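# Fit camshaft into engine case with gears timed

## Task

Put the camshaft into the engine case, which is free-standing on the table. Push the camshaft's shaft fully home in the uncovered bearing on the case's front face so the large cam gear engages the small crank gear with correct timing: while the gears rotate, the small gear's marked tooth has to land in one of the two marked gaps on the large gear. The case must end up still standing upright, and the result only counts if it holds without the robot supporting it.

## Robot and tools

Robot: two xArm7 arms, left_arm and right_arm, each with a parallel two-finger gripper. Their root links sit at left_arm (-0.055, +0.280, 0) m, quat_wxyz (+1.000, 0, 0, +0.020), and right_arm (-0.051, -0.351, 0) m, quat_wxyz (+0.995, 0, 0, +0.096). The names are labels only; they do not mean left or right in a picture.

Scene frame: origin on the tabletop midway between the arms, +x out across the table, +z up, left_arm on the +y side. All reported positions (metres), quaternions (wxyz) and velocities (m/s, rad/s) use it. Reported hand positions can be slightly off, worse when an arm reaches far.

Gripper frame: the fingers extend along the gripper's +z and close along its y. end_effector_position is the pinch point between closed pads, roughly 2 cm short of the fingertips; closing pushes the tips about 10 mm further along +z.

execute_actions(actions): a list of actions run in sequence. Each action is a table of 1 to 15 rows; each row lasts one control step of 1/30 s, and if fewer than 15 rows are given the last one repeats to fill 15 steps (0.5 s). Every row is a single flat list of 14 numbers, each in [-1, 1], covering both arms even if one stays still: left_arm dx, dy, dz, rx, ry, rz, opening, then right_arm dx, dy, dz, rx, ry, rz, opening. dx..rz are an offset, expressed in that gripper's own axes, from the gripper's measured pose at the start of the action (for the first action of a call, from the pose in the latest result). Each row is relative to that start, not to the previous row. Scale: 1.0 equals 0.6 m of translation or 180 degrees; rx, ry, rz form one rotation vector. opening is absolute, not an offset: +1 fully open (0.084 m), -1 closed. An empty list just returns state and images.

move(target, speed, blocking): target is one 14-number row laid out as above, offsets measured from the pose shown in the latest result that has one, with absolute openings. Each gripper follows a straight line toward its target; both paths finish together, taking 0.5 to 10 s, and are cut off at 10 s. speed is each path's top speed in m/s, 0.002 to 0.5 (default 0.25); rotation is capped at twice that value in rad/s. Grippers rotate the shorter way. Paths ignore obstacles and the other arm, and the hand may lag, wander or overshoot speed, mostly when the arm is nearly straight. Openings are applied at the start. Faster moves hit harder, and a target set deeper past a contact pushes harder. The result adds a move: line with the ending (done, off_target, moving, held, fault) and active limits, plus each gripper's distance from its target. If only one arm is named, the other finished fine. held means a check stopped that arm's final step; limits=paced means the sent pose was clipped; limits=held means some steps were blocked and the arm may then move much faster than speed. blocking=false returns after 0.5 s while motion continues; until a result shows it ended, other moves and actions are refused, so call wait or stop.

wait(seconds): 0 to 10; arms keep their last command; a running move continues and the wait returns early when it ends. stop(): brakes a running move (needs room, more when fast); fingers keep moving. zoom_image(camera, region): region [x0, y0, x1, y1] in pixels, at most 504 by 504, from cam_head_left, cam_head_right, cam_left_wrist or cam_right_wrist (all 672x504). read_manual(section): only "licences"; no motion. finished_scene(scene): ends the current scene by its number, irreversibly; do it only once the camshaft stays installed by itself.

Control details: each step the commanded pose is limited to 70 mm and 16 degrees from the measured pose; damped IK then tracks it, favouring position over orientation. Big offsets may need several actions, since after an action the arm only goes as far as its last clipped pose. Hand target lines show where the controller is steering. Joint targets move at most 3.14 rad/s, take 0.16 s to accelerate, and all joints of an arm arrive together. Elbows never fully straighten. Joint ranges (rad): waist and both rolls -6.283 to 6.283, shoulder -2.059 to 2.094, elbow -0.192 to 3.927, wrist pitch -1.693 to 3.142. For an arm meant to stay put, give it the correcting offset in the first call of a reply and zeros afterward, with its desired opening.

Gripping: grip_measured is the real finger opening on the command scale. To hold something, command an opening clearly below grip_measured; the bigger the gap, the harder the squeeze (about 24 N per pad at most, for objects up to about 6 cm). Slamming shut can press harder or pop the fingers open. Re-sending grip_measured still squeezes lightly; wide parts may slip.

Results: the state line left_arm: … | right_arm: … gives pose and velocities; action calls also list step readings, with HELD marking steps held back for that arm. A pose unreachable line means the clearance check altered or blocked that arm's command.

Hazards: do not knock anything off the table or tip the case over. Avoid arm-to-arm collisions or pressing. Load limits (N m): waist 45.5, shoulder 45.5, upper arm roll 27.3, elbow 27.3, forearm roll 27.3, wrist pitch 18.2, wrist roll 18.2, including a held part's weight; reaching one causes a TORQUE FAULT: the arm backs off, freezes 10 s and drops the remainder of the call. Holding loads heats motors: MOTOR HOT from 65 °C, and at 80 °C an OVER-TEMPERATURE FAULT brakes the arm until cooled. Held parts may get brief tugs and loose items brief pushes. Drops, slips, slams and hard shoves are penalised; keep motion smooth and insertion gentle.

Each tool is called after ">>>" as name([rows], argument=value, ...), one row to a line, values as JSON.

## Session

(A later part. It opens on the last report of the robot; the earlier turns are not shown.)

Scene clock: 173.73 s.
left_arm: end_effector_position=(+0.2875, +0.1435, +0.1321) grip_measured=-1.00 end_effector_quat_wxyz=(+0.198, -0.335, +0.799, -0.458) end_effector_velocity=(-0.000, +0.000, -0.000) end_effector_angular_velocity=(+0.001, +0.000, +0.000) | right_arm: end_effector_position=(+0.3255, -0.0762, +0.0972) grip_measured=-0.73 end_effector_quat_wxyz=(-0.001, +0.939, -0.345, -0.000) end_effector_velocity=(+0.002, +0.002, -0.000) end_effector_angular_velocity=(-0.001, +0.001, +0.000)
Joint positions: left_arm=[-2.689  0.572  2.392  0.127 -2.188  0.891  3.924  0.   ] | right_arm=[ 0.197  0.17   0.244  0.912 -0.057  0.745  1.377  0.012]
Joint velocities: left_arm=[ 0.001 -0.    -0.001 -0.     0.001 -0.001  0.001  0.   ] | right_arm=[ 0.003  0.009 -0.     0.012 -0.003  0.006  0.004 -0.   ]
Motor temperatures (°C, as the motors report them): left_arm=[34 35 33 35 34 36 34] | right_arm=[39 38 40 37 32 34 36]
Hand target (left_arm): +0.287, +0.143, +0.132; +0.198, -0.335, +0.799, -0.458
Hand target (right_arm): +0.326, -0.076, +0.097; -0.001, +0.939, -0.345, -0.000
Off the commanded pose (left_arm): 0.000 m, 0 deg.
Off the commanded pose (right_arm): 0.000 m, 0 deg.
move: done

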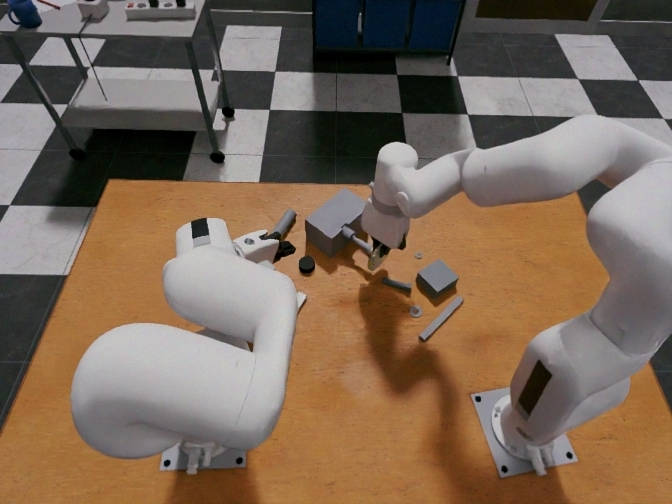

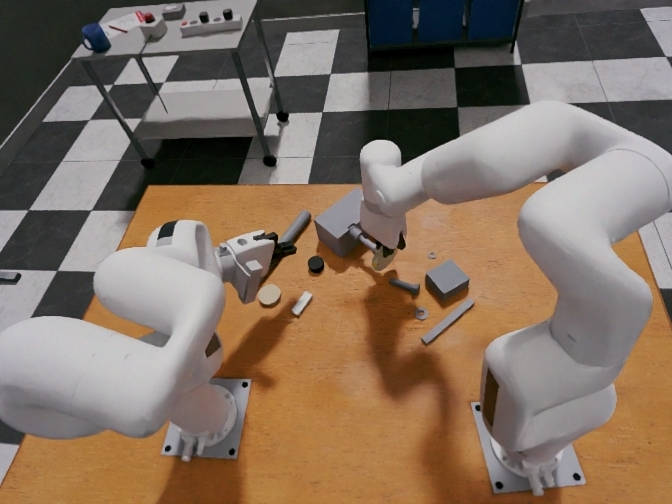

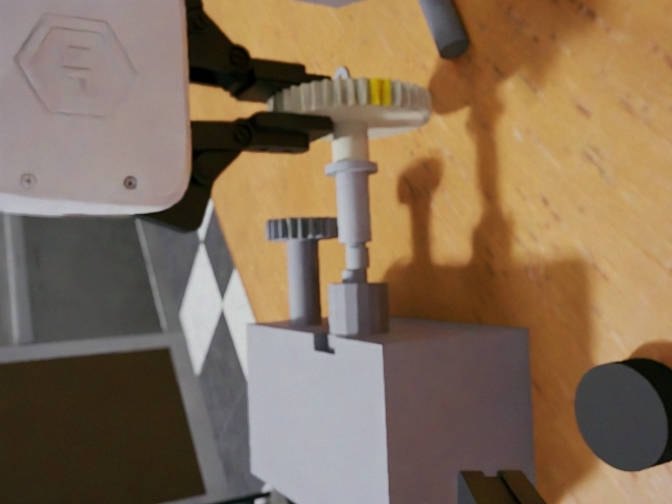

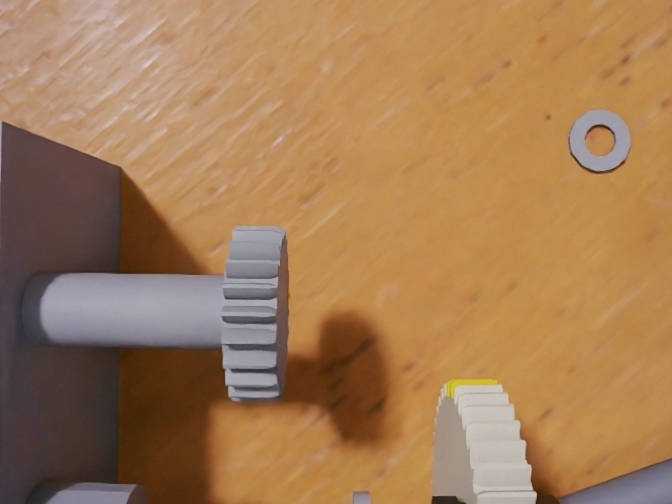

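>>> move(target=[0,0,0,0,0,0,-1,-0.001,-0.055,0.003,0,0,0,-1], speed=0.012)

Scene clock: 183.80 s.
left_arm: end_effector_position=(+0.2875, +0.1435, +0.1321) grip_measured=-1.00 end_effector_quat_wxyz=(+0.198, -0.335, +0.799, -0.458) end_effector_velocity=(+0.000, +0.000, +0.000) end_effector_angular_velocity=(+0.001, -0.002, +0.000) | right_arm: end_effector_position=(+0.3465, -0.0509, +0.0957) grip_measured=-0.73 end_effector_quat_wxyz=(-0.002, +0.939, -0.345, -0.000) end_effector_velocity=(+0.002, +0.002, +0.000) end_effector_angular_velocity=(-0.001, +0.001, -0.001)
Joint positions: left_arm=[-2.689  0.572  2.392  0.127 -2.188  0.891  3.924  0.   ] | right_arm=[ 0.22   0.266  0.243  1.037 -0.088  0.777  1.414  0.012]
Joint velocities: left_arm=[ 0.001  0.002 -0.001 -0.    -0.     0.     0.001  0.   ] | right_arm=[ 0.002  0.008 -0.     0.011 -0.003  0.006  0.003  0.   ]
Motor temperatures (°C, as the motors report them): left_arm=[34 35 33 35 34 36 34] | right_arm=[39 38 40 37 32 34 36]
Hand target (left_arm): +0.287, +0.143, +0.132; +0.198, -0.335, +0.799, -0.458
Hand target (right_arm): +0.347, -0.051, +0.095; -0.001, +0.939, -0.345, -0.000
Off the commanded pose (left_arm): 0.000 m, 0 deg.
Off the commanded pose (right_arm): 0.000 m, 0 deg.
move: done

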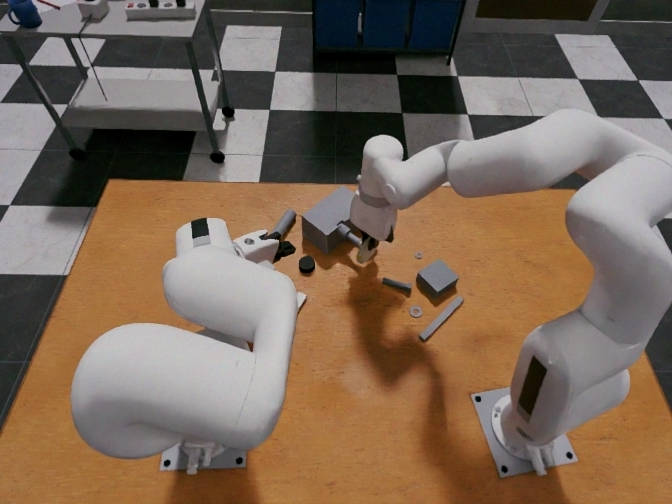

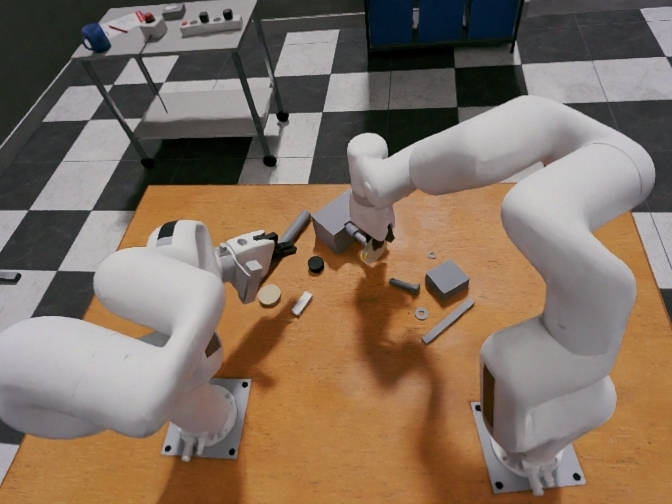

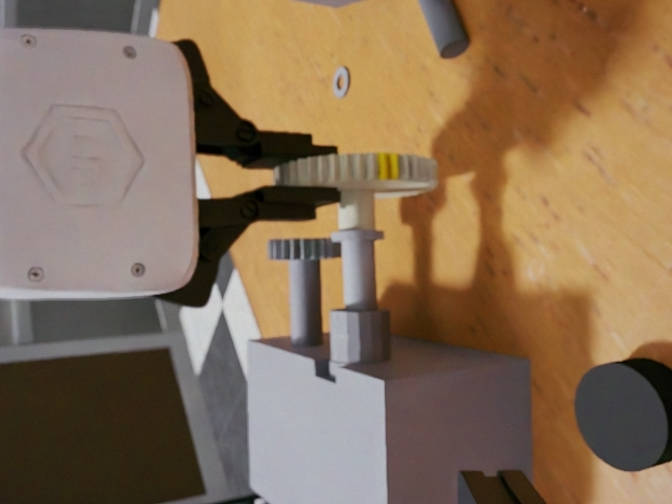

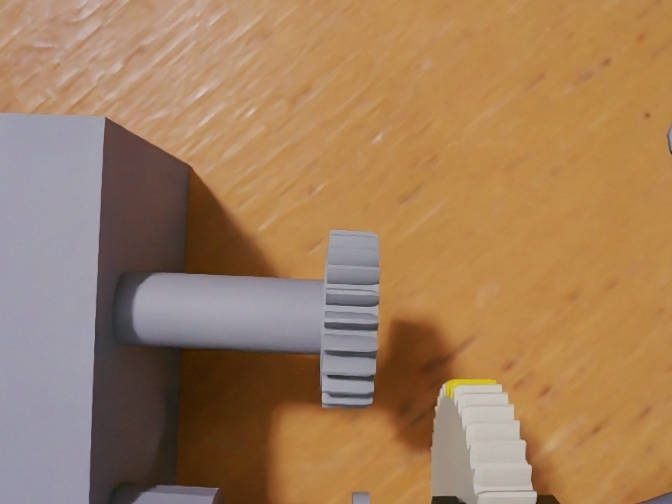

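>>> move(target=[-0.165,-0.119,0.21,0,0,0,-1,0,0,0,0,0,0,-1], speed=0.15)

>>> move(target=[0,0.089,0.052,0,0,0,-1,0,0,0,0,0,0,-1], speed=0.05)

Scene clock: 205.77 s.
left_arm: end_effector_position=(+0.4597, +0.1133, +0.1313) grip_measured=-1.00 end_effector_quat_wxyz=(+0.198, -0.335, +0.800, -0.457) end_effector_velocity=(+0.003, -0.000, -0.001) end_effector_angular_velocity=(+0.003, -0.003, +0.004) | right_arm: end_effector_position=(+0.3465, -0.0509, +0.0956) grip_measured=-0.73 end_effector_quat_wxyz=(-0.002, +0.939, -0.345, -0.000) end_effector_velocity=(-0.000, +0.000, -0.001) end_effector_angular_velocity=(+0.001, +0.000, -0.000)
Joint positions: left_arm=[-2.527 -0.252  2.268  0.801 -2.165  0.444  4.274  0.   ] | right_arm=[ 0.22   0.266  0.243  1.036 -0.088  0.777  1.414  0.012]
Joint velocities: left_arm=[-0.009 -0.013  0.006  0.011 -0.013 -0.009  0.019  0.   ] | right_arm=[ 0.     0.001  0.    -0.     0.    -0.002 -0.    -0.   ]
Motor temperatures (°C, as the motors report them): left_arm=[34 34 33 35 34 36 34] | right_arm=[39 38 40 37 32 34 36]
Hand target (left_arm): +0.460, +0.113, +0.131; +0.198, -0.335, +0.800, -0.457
Hand target (right_arm): +0.347, -0.051, +0.096; -0.002, +0.939, -0.345, -0.000
Off the commanded pose (left_arm): 0.001 m, 0 deg.
Off the commanded pose (right_arm): 0.000 m, 0 deg.
move: done

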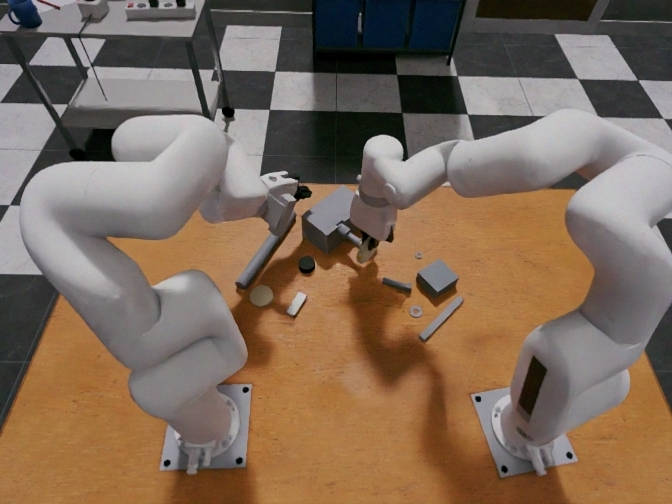

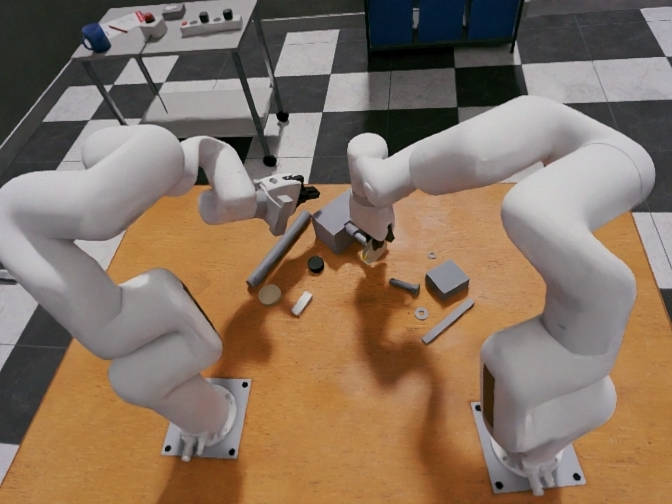

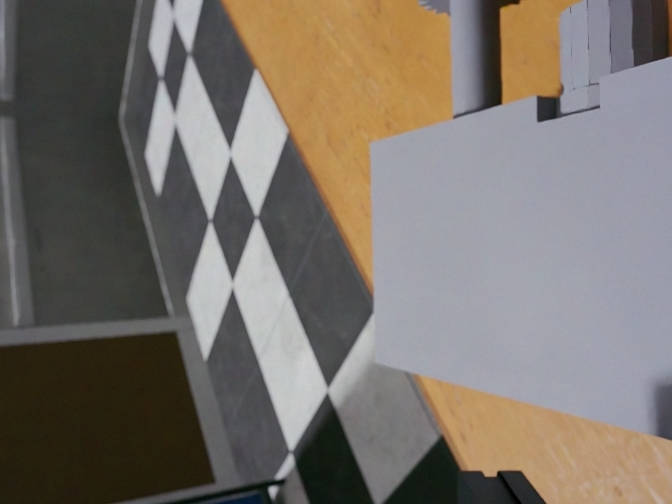

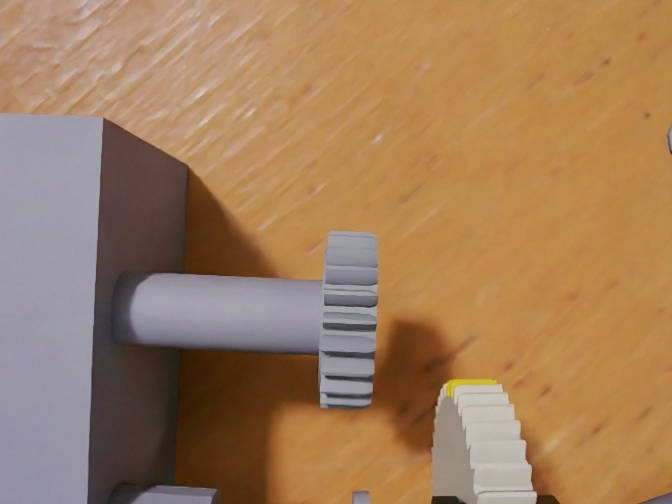

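Scene clock: 207.43 s.
left_arm: end_effector_position=(+0.4602, +0.1136, +0.0700) grip_measured=-1.00 end_effector_quat_wxyz=(+0.198, -0.334, +0.800, -0.457) end_effector_velocity=(+0.001, -0.000, -0.002) end_effector_angular_velocity=(-0.001, -0.003, +0.002) | right_arm: end_effector_position=(+0.3465, -0.0509, +0.0956) grip_measured=-0.73 end_effector_quat_wxyz=(-0.002, +0.939, -0.345, -0.000) end_effector_velocity=(-0.000, -0.000, -0.001) end_effector_angular_velocity=(-0.001, +0.002, -0.000)
Joint positions: left_arm=[-2.606 -0.462  2.382  0.847 -2.306  0.468  4.57   0.   ] | right_arm=[ 0.22   0.266  0.243  1.036 -0.088  0.777  1.414  0.012]
Joint velocities: left_arm=[-0.006 -0.009  0.007  0.003 -0.012  0.004  0.017  0.   ] | right_arm=[-0.     0.001  0.    -0.    -0.     0.001 -0.     0.   ]
Motor temperatures (°C, as the motors report them): left_arm=[34 34 33 35 34 36 34] | right_arm=[39 38 40 37 32 34 36]
Hand target (left_arm): +0.460, +0.114, +0.070; +0.198, -0.334, +0.800, -0.457
Hand target (right_arm): +0.346, -0.051, +0.096; -0.002, +0.939, -0.345, -0.000
Off the commanded pose (left_arm): 0.001 m, 0 deg.
Off the commanded pose (right_arm): 0.000 m, 0 deg.
move: done

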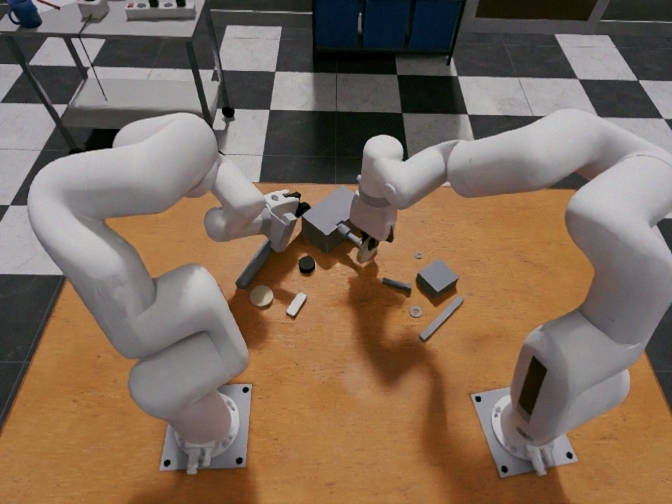

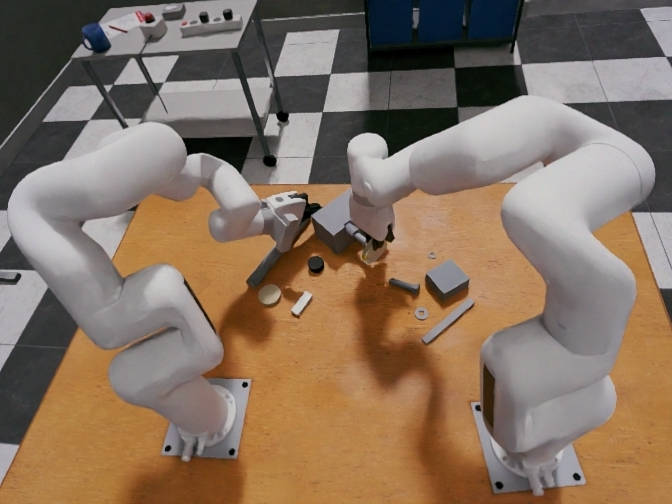

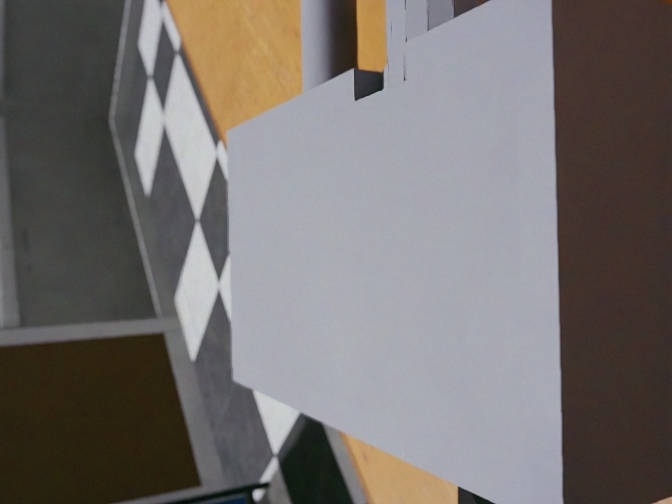

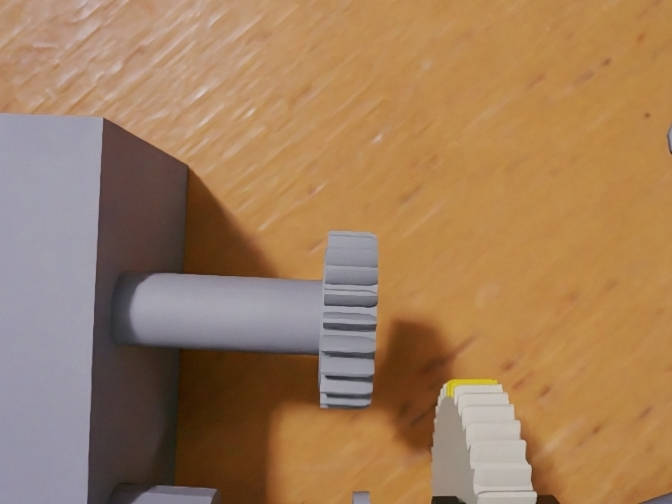

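>>> move(target=[0.027,0,0,0,0,0,-1,0,0,0,0,0,0,-1], speed=0.01)

Scene clock: 215.97 s.
left_arm: end_effector_position=(+0.4517, +0.1068, +0.0702) grip_measured=-1.00 end_effector_quat_wxyz=(+0.201, -0.337, +0.799, -0.456) end_effector_velocity=(-0.001, -0.000, -0.000) end_effector_angular_velocity=(-0.001, -0.003, +0.004) | right_arm: end_effector_position=(+0.3461, -0.0518, +0.0953) grip_measured=-0.73 end_effector_quat_wxyz=(-0.001, +0.939, -0.345, -0.001) end_effector_velocity=(+0.000, +0.002, -0.000) end_effector_angular_velocity=(+0.003, -0.002, +0.002)
Joint positions: left_arm=[-2.624 -0.439  2.385  0.82  -2.366  0.48   4.603  0.   ] | right_arm=[ 0.22   0.266  0.242  1.035 -0.088  0.778  1.413  0.012]
Joint velocities: left_arm=[-0.009  0.006  0.01  -0.007 -0.011  0.01   0.005  0.   ] | right_arm=[ 0.002  0.002  0.001  0.001  0.001 -0.004  0.     0.   ]
Motor temperatures (°C, as the motors report them): left_arm=[34 35 33 35 34 36 34] | right_arm=[39 38 40 37 32 34 36]
Hand target (left_arm): +0.449, +0.102, +0.070; +0.198, -0.334, +0.800, -0.457
Hand target (right_arm): +0.346, -0.051, +0.096; -0.002, +0.939, -0.345, -0.000
Off the commanded pose (left_arm): 0.006 m, 1 deg.
Off the commanded pose (right_arm): 0.001 m, 0 deg.
move: off_target (left_arm)

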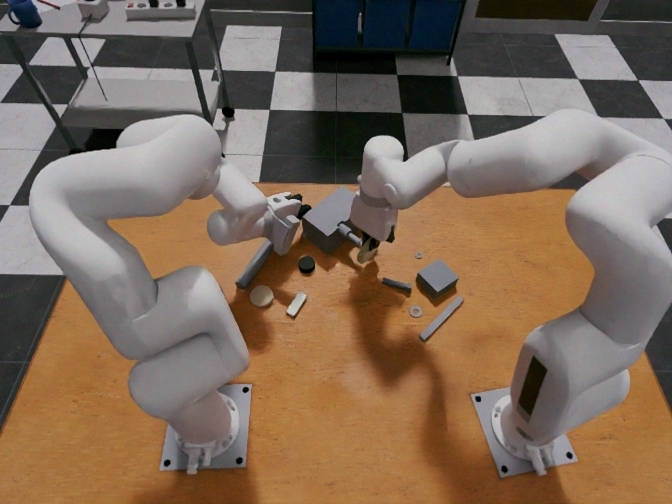

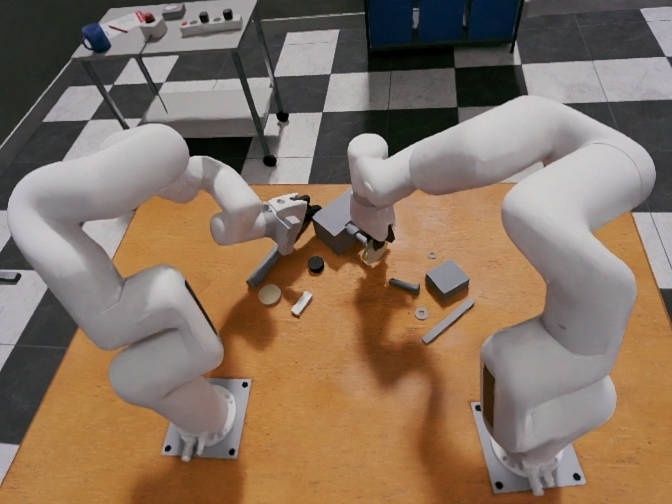

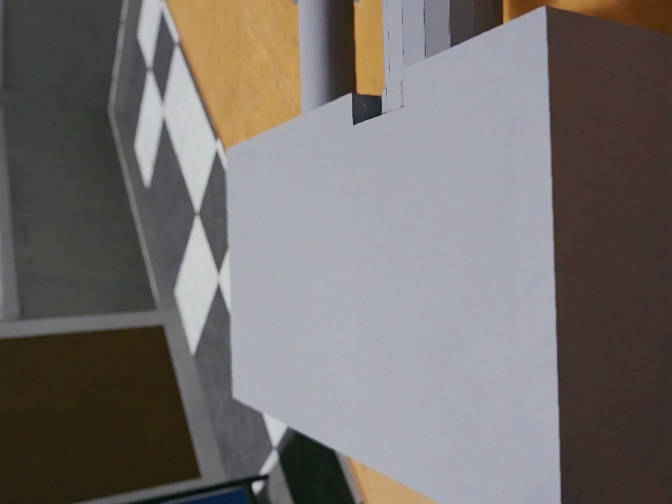

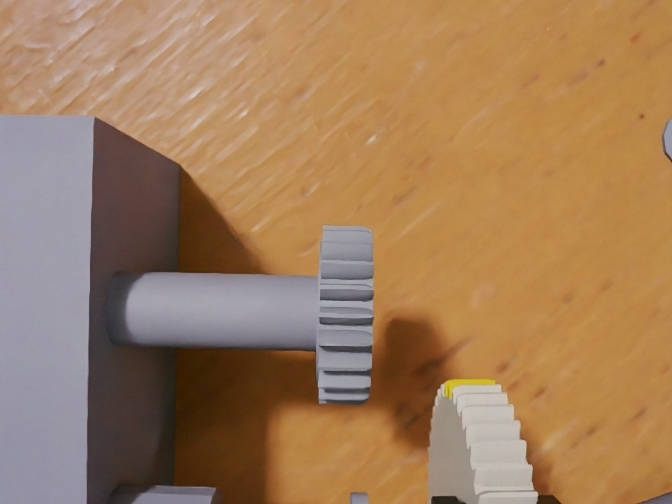

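>>> move(target=[0.008,0,0,0,0,0,-1,0,0,0.003,0,0,0,-1], speed=0.005)

Scene clock: 224.47 s.
left_arm: end_effector_position=(+0.4502, +0.1074, +0.0697) grip_measured=-1.00 end_effector_quat_wxyz=(+0.203, -0.340, +0.798, -0.454) end_effector_velocity=(-0.001, -0.001, -0.001) end_effector_angular_velocity=(-0.002, +0.001, +0.001) | right_arm: end_effector_position=(+0.3454, -0.0522, +0.0932) grip_measured=-0.71 end_effector_quat_wxyz=(+0.001, +0.939, -0.345, -0.001) end_effector_velocity=(+0.000, -0.000, -0.000) end_effector_angular_velocity=(-0.001, +0.001, -0.001)
Joint positions: left_arm=[-2.631 -0.432  2.391  0.813 -2.383  0.485  4.611  0.   ] | right_arm=[ 0.22   0.269  0.242  1.034 -0.089  0.777  1.414  0.013]
Joint velocities: left_arm=[-0.007  0.002  0.006 -0.003 -0.005  0.004  0.     0.   ] | right_arm=[-0.001  0.001 -0.     0.    -0.     0.001  0.     0.   ]
Motor temperatures (°C, as the motors report them): left_arm=[34 35 34 35 34 36 34] | right_arm=[39 38 41 37 32 35 36]
Hand target (left_arm): +0.448, +0.103, +0.070; +0.201, -0.337, +0.799, -0.456
Hand target (right_arm): +0.346, -0.052, +0.093; -0.001, +0.939, -0.345, -0.001
Off the commanded pose (left_arm): 0.004 m, 0 deg.
Off the commanded pose (right_arm): 0.001 m, 0 deg.
move: off_target (left_arm)

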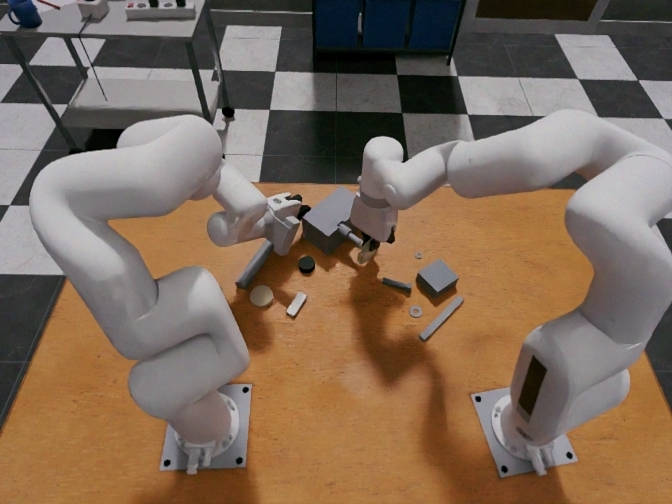

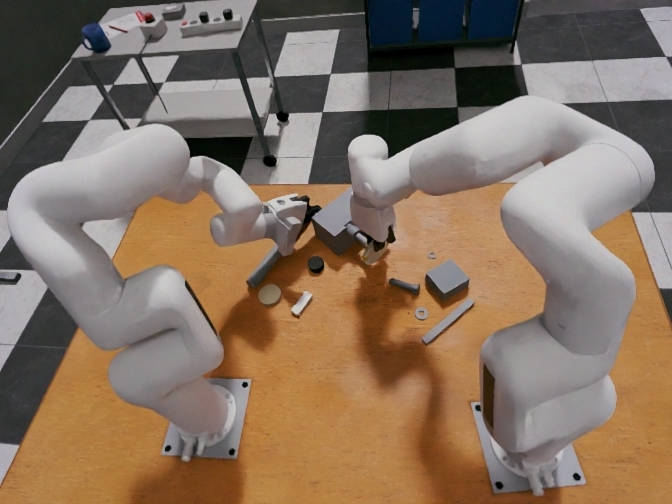

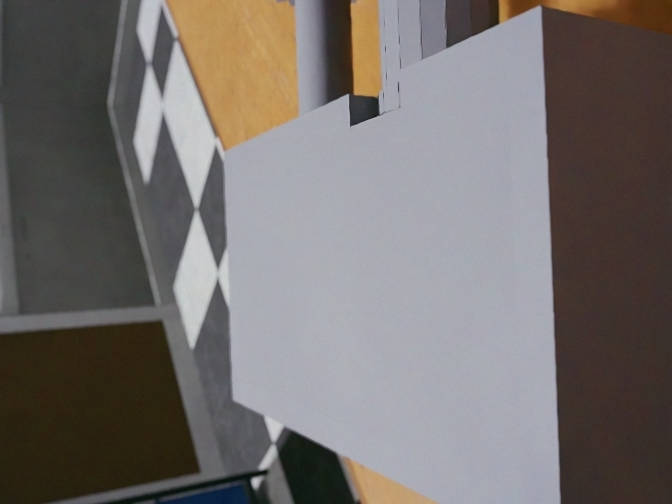

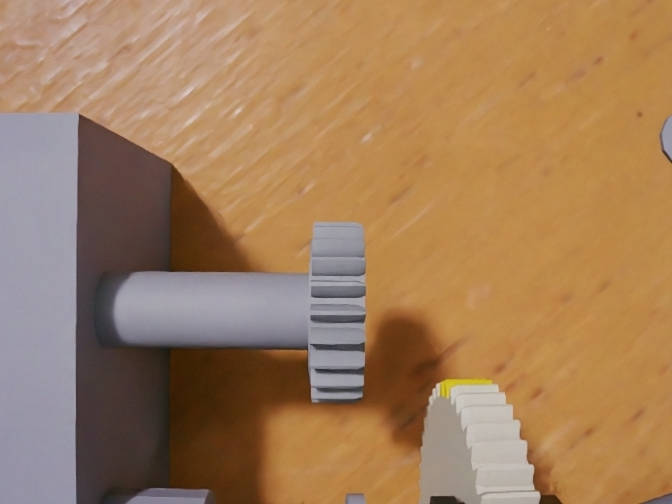

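>>> move(target=[-0.003,0,0,0,0,0,-1,0,0.004,-0.006,0,0,0,-1], speed=0.005)

>>> move(target=[0,0,0,0,0,0,-1,0,-0.016,0,0,0,0,-1], speed=0.006)

>>> zoom_image(camera="cam_head_left", region=[300,195,400,270])

Scene clock: 233.67 s.
left_arm: end_effector_position=(+0.4498, +0.1065, +0.0692) grip_measured=-1.00 end_effector_quat_wxyz=(+0.201, -0.338, +0.799, -0.455) end_effector_velocity=(+0.001, +0.000, +0.000) end_effector_angular_velocity=(-0.000, -0.001, -0.001) | right_arm: end_effector_position=(+0.3441, -0.0536, +0.0967) grip_measured=-0.73 end_effector_quat_wxyz=(+0.000, +0.939, -0.345, -0.001) end_effector_velocity=(-0.001, +0.000, +0.002) end_effector_angular_velocity=(+0.000, +0.000, +0.002)
Joint positions: left_arm=[-2.631 -0.434  2.391  0.814 -2.376  0.484  4.607  0.   ] | right_arm=[ 0.218  0.257  0.243  1.028 -0.085  0.782  1.41   0.012]
Joint velocities: left_arm=[ 0.002 -0.002 -0.     0.002  0.004 -0.    -0.001  0.   ] | right_arm=[-0.001 -0.006  0.002 -0.003  0.002  0.003 -0.002 -0.   ]
Motor temperatures (°C, as the motors report them): left_arm=[34 35 35 34 34 36 34] | right_arm=[39 38 41 38 32 35 36]
Hand target (left_arm): +0.451, +0.109, +0.070; +0.203, -0.340, +0.798, -0.454
Hand target (right_arm): +0.344, -0.054, +0.097; +0.001, +0.939, -0.345, -0.001
Off the commanded pose (left_arm): 0.003 m, 0 deg.
Off the commanded pose (right_arm): 0.001 m, 0 deg.
move: done

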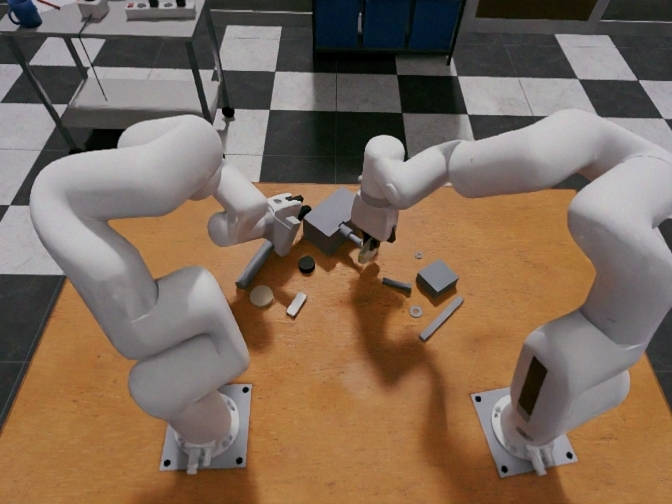

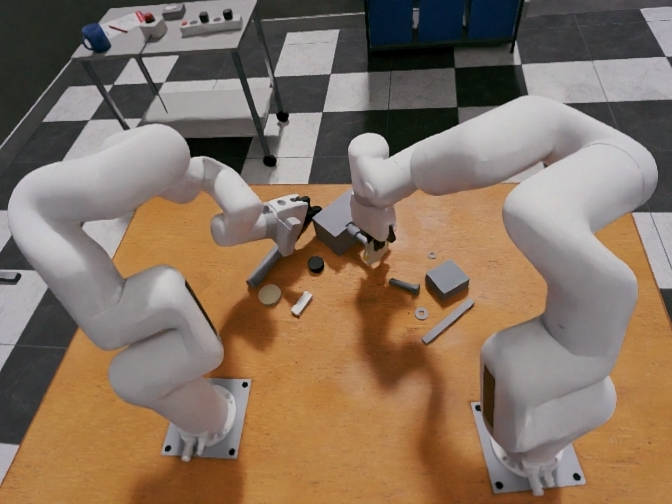

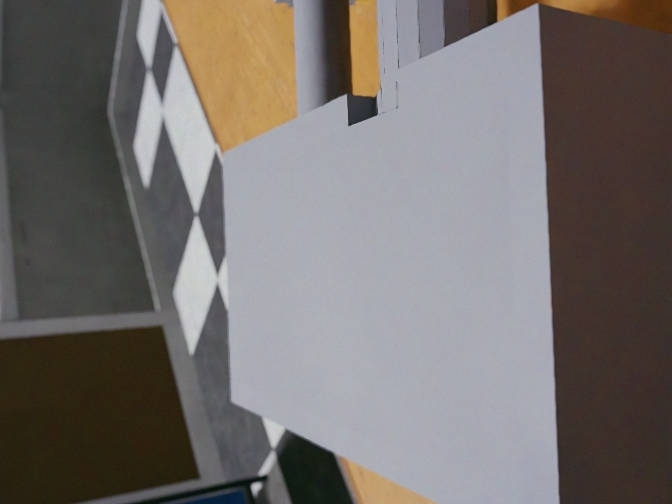

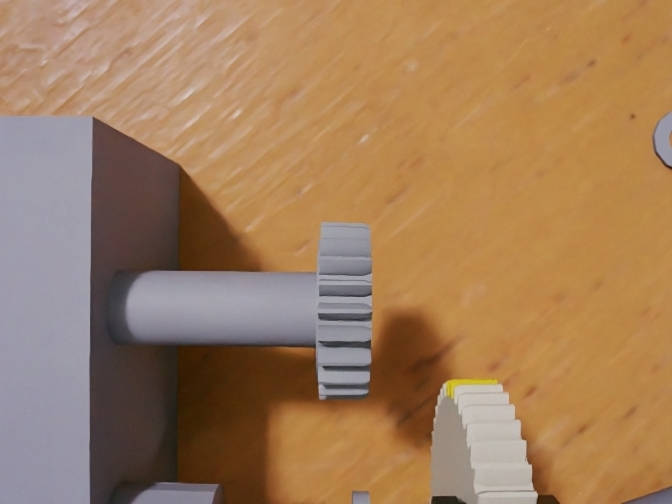

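Scene clock: 235.50 s.
left_arm: end_effector_position=(+0.4495, +0.1063, +0.0690) grip_measured=-1.00 end_effector_quat_wxyz=(+0.200, -0.338, +0.799, -0.455) end_effector_velocity=(+0.000, +0.000, +0.000) end_effector_angular_velocity=(-0.000, +0.001, +0.003) | right_arm: end_effector_position=(+0.3504, -0.0463, +0.0969) grip_measured=-0.73 end_effector_quat_wxyz=(-0.000, +0.939, -0.345, -0.001) end_effector_velocity=(+0.001, +0.001, -0.001) end_effector_angular_velocity=(-0.001, +0.002, -0.001)
Joint positions: left_arm=[-2.631 -0.435  2.39   0.814 -2.376  0.484  4.607  0.   ] | right_arm=[ 0.224  0.284  0.243  1.066 -0.092  0.793  1.42   0.012]
Joint velocities: left_arm=[ 0.     0.001  0.     0.    -0.002 -0.001 -0.     0.   ] | right_arm=[ 0.     0.007 -0.     0.007 -0.002  0.003  0.002  0.   ]
Motor temperatures (°C, as the motors report them): left_arm=[34 35 35 34 34 36 34] | right_arm=[39 38 41 38 32 35 36]
Hand target (left_arm): +0.450, +0.106, +0.069; +0.201, -0.338, +0.799, -0.455
Hand target (right_arm): +0.350, -0.046, +0.097; +0.000, +0.939, -0.345, -0.001
Off the commanded pose (left_arm): 0.000 m, 0 deg.
Off the commanded pose (right_arm): 0.000 m, 0 deg.
move: done

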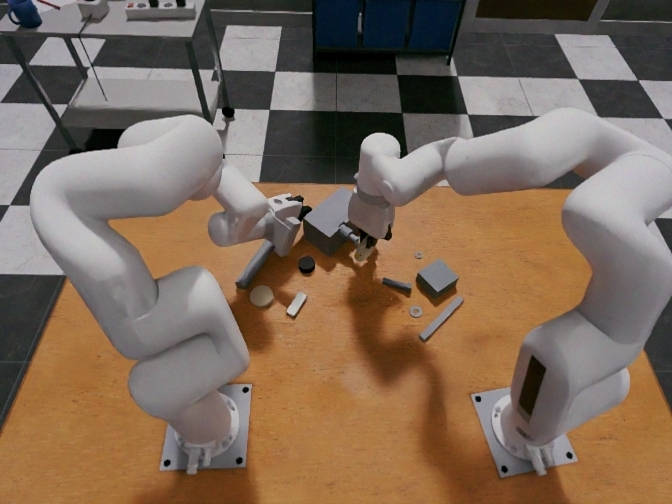

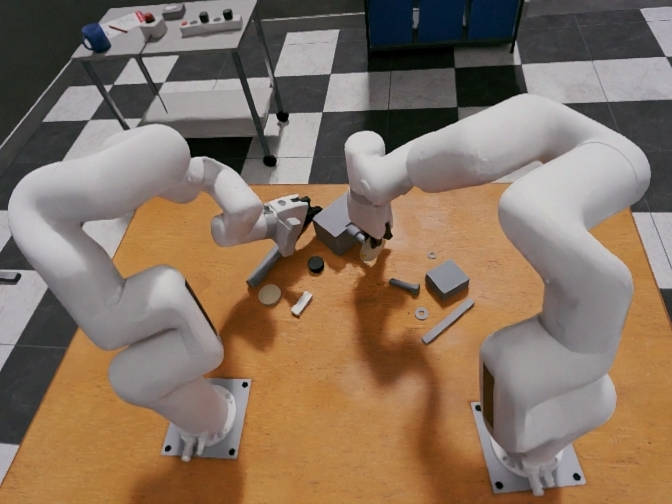

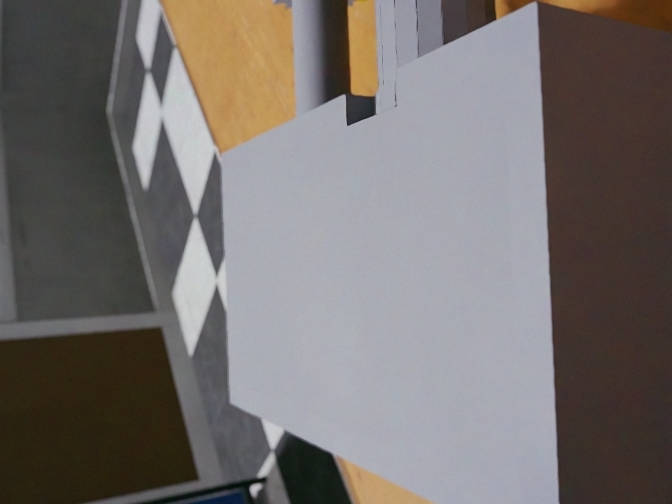

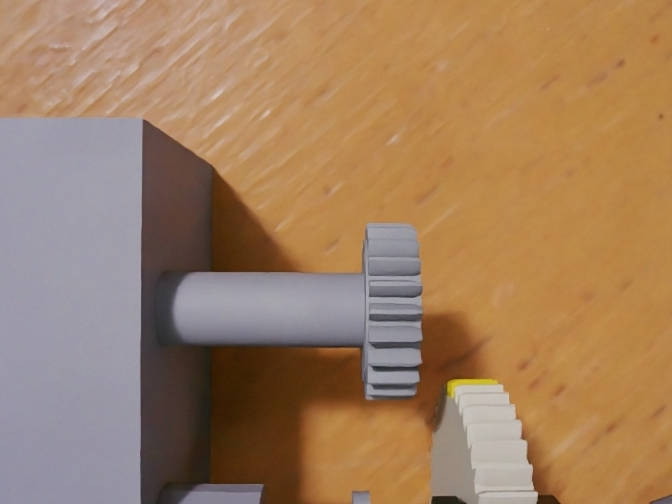

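Region (300, 195, 400, 270) of cam_head_left's 672x504 image, scaled by 5.040, with more detail than that image has; it fills the top 378 rows of this view, and the rest is white.

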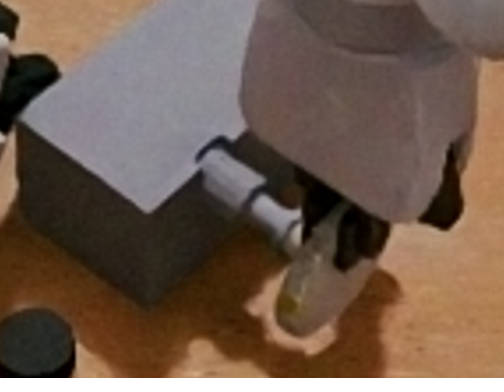

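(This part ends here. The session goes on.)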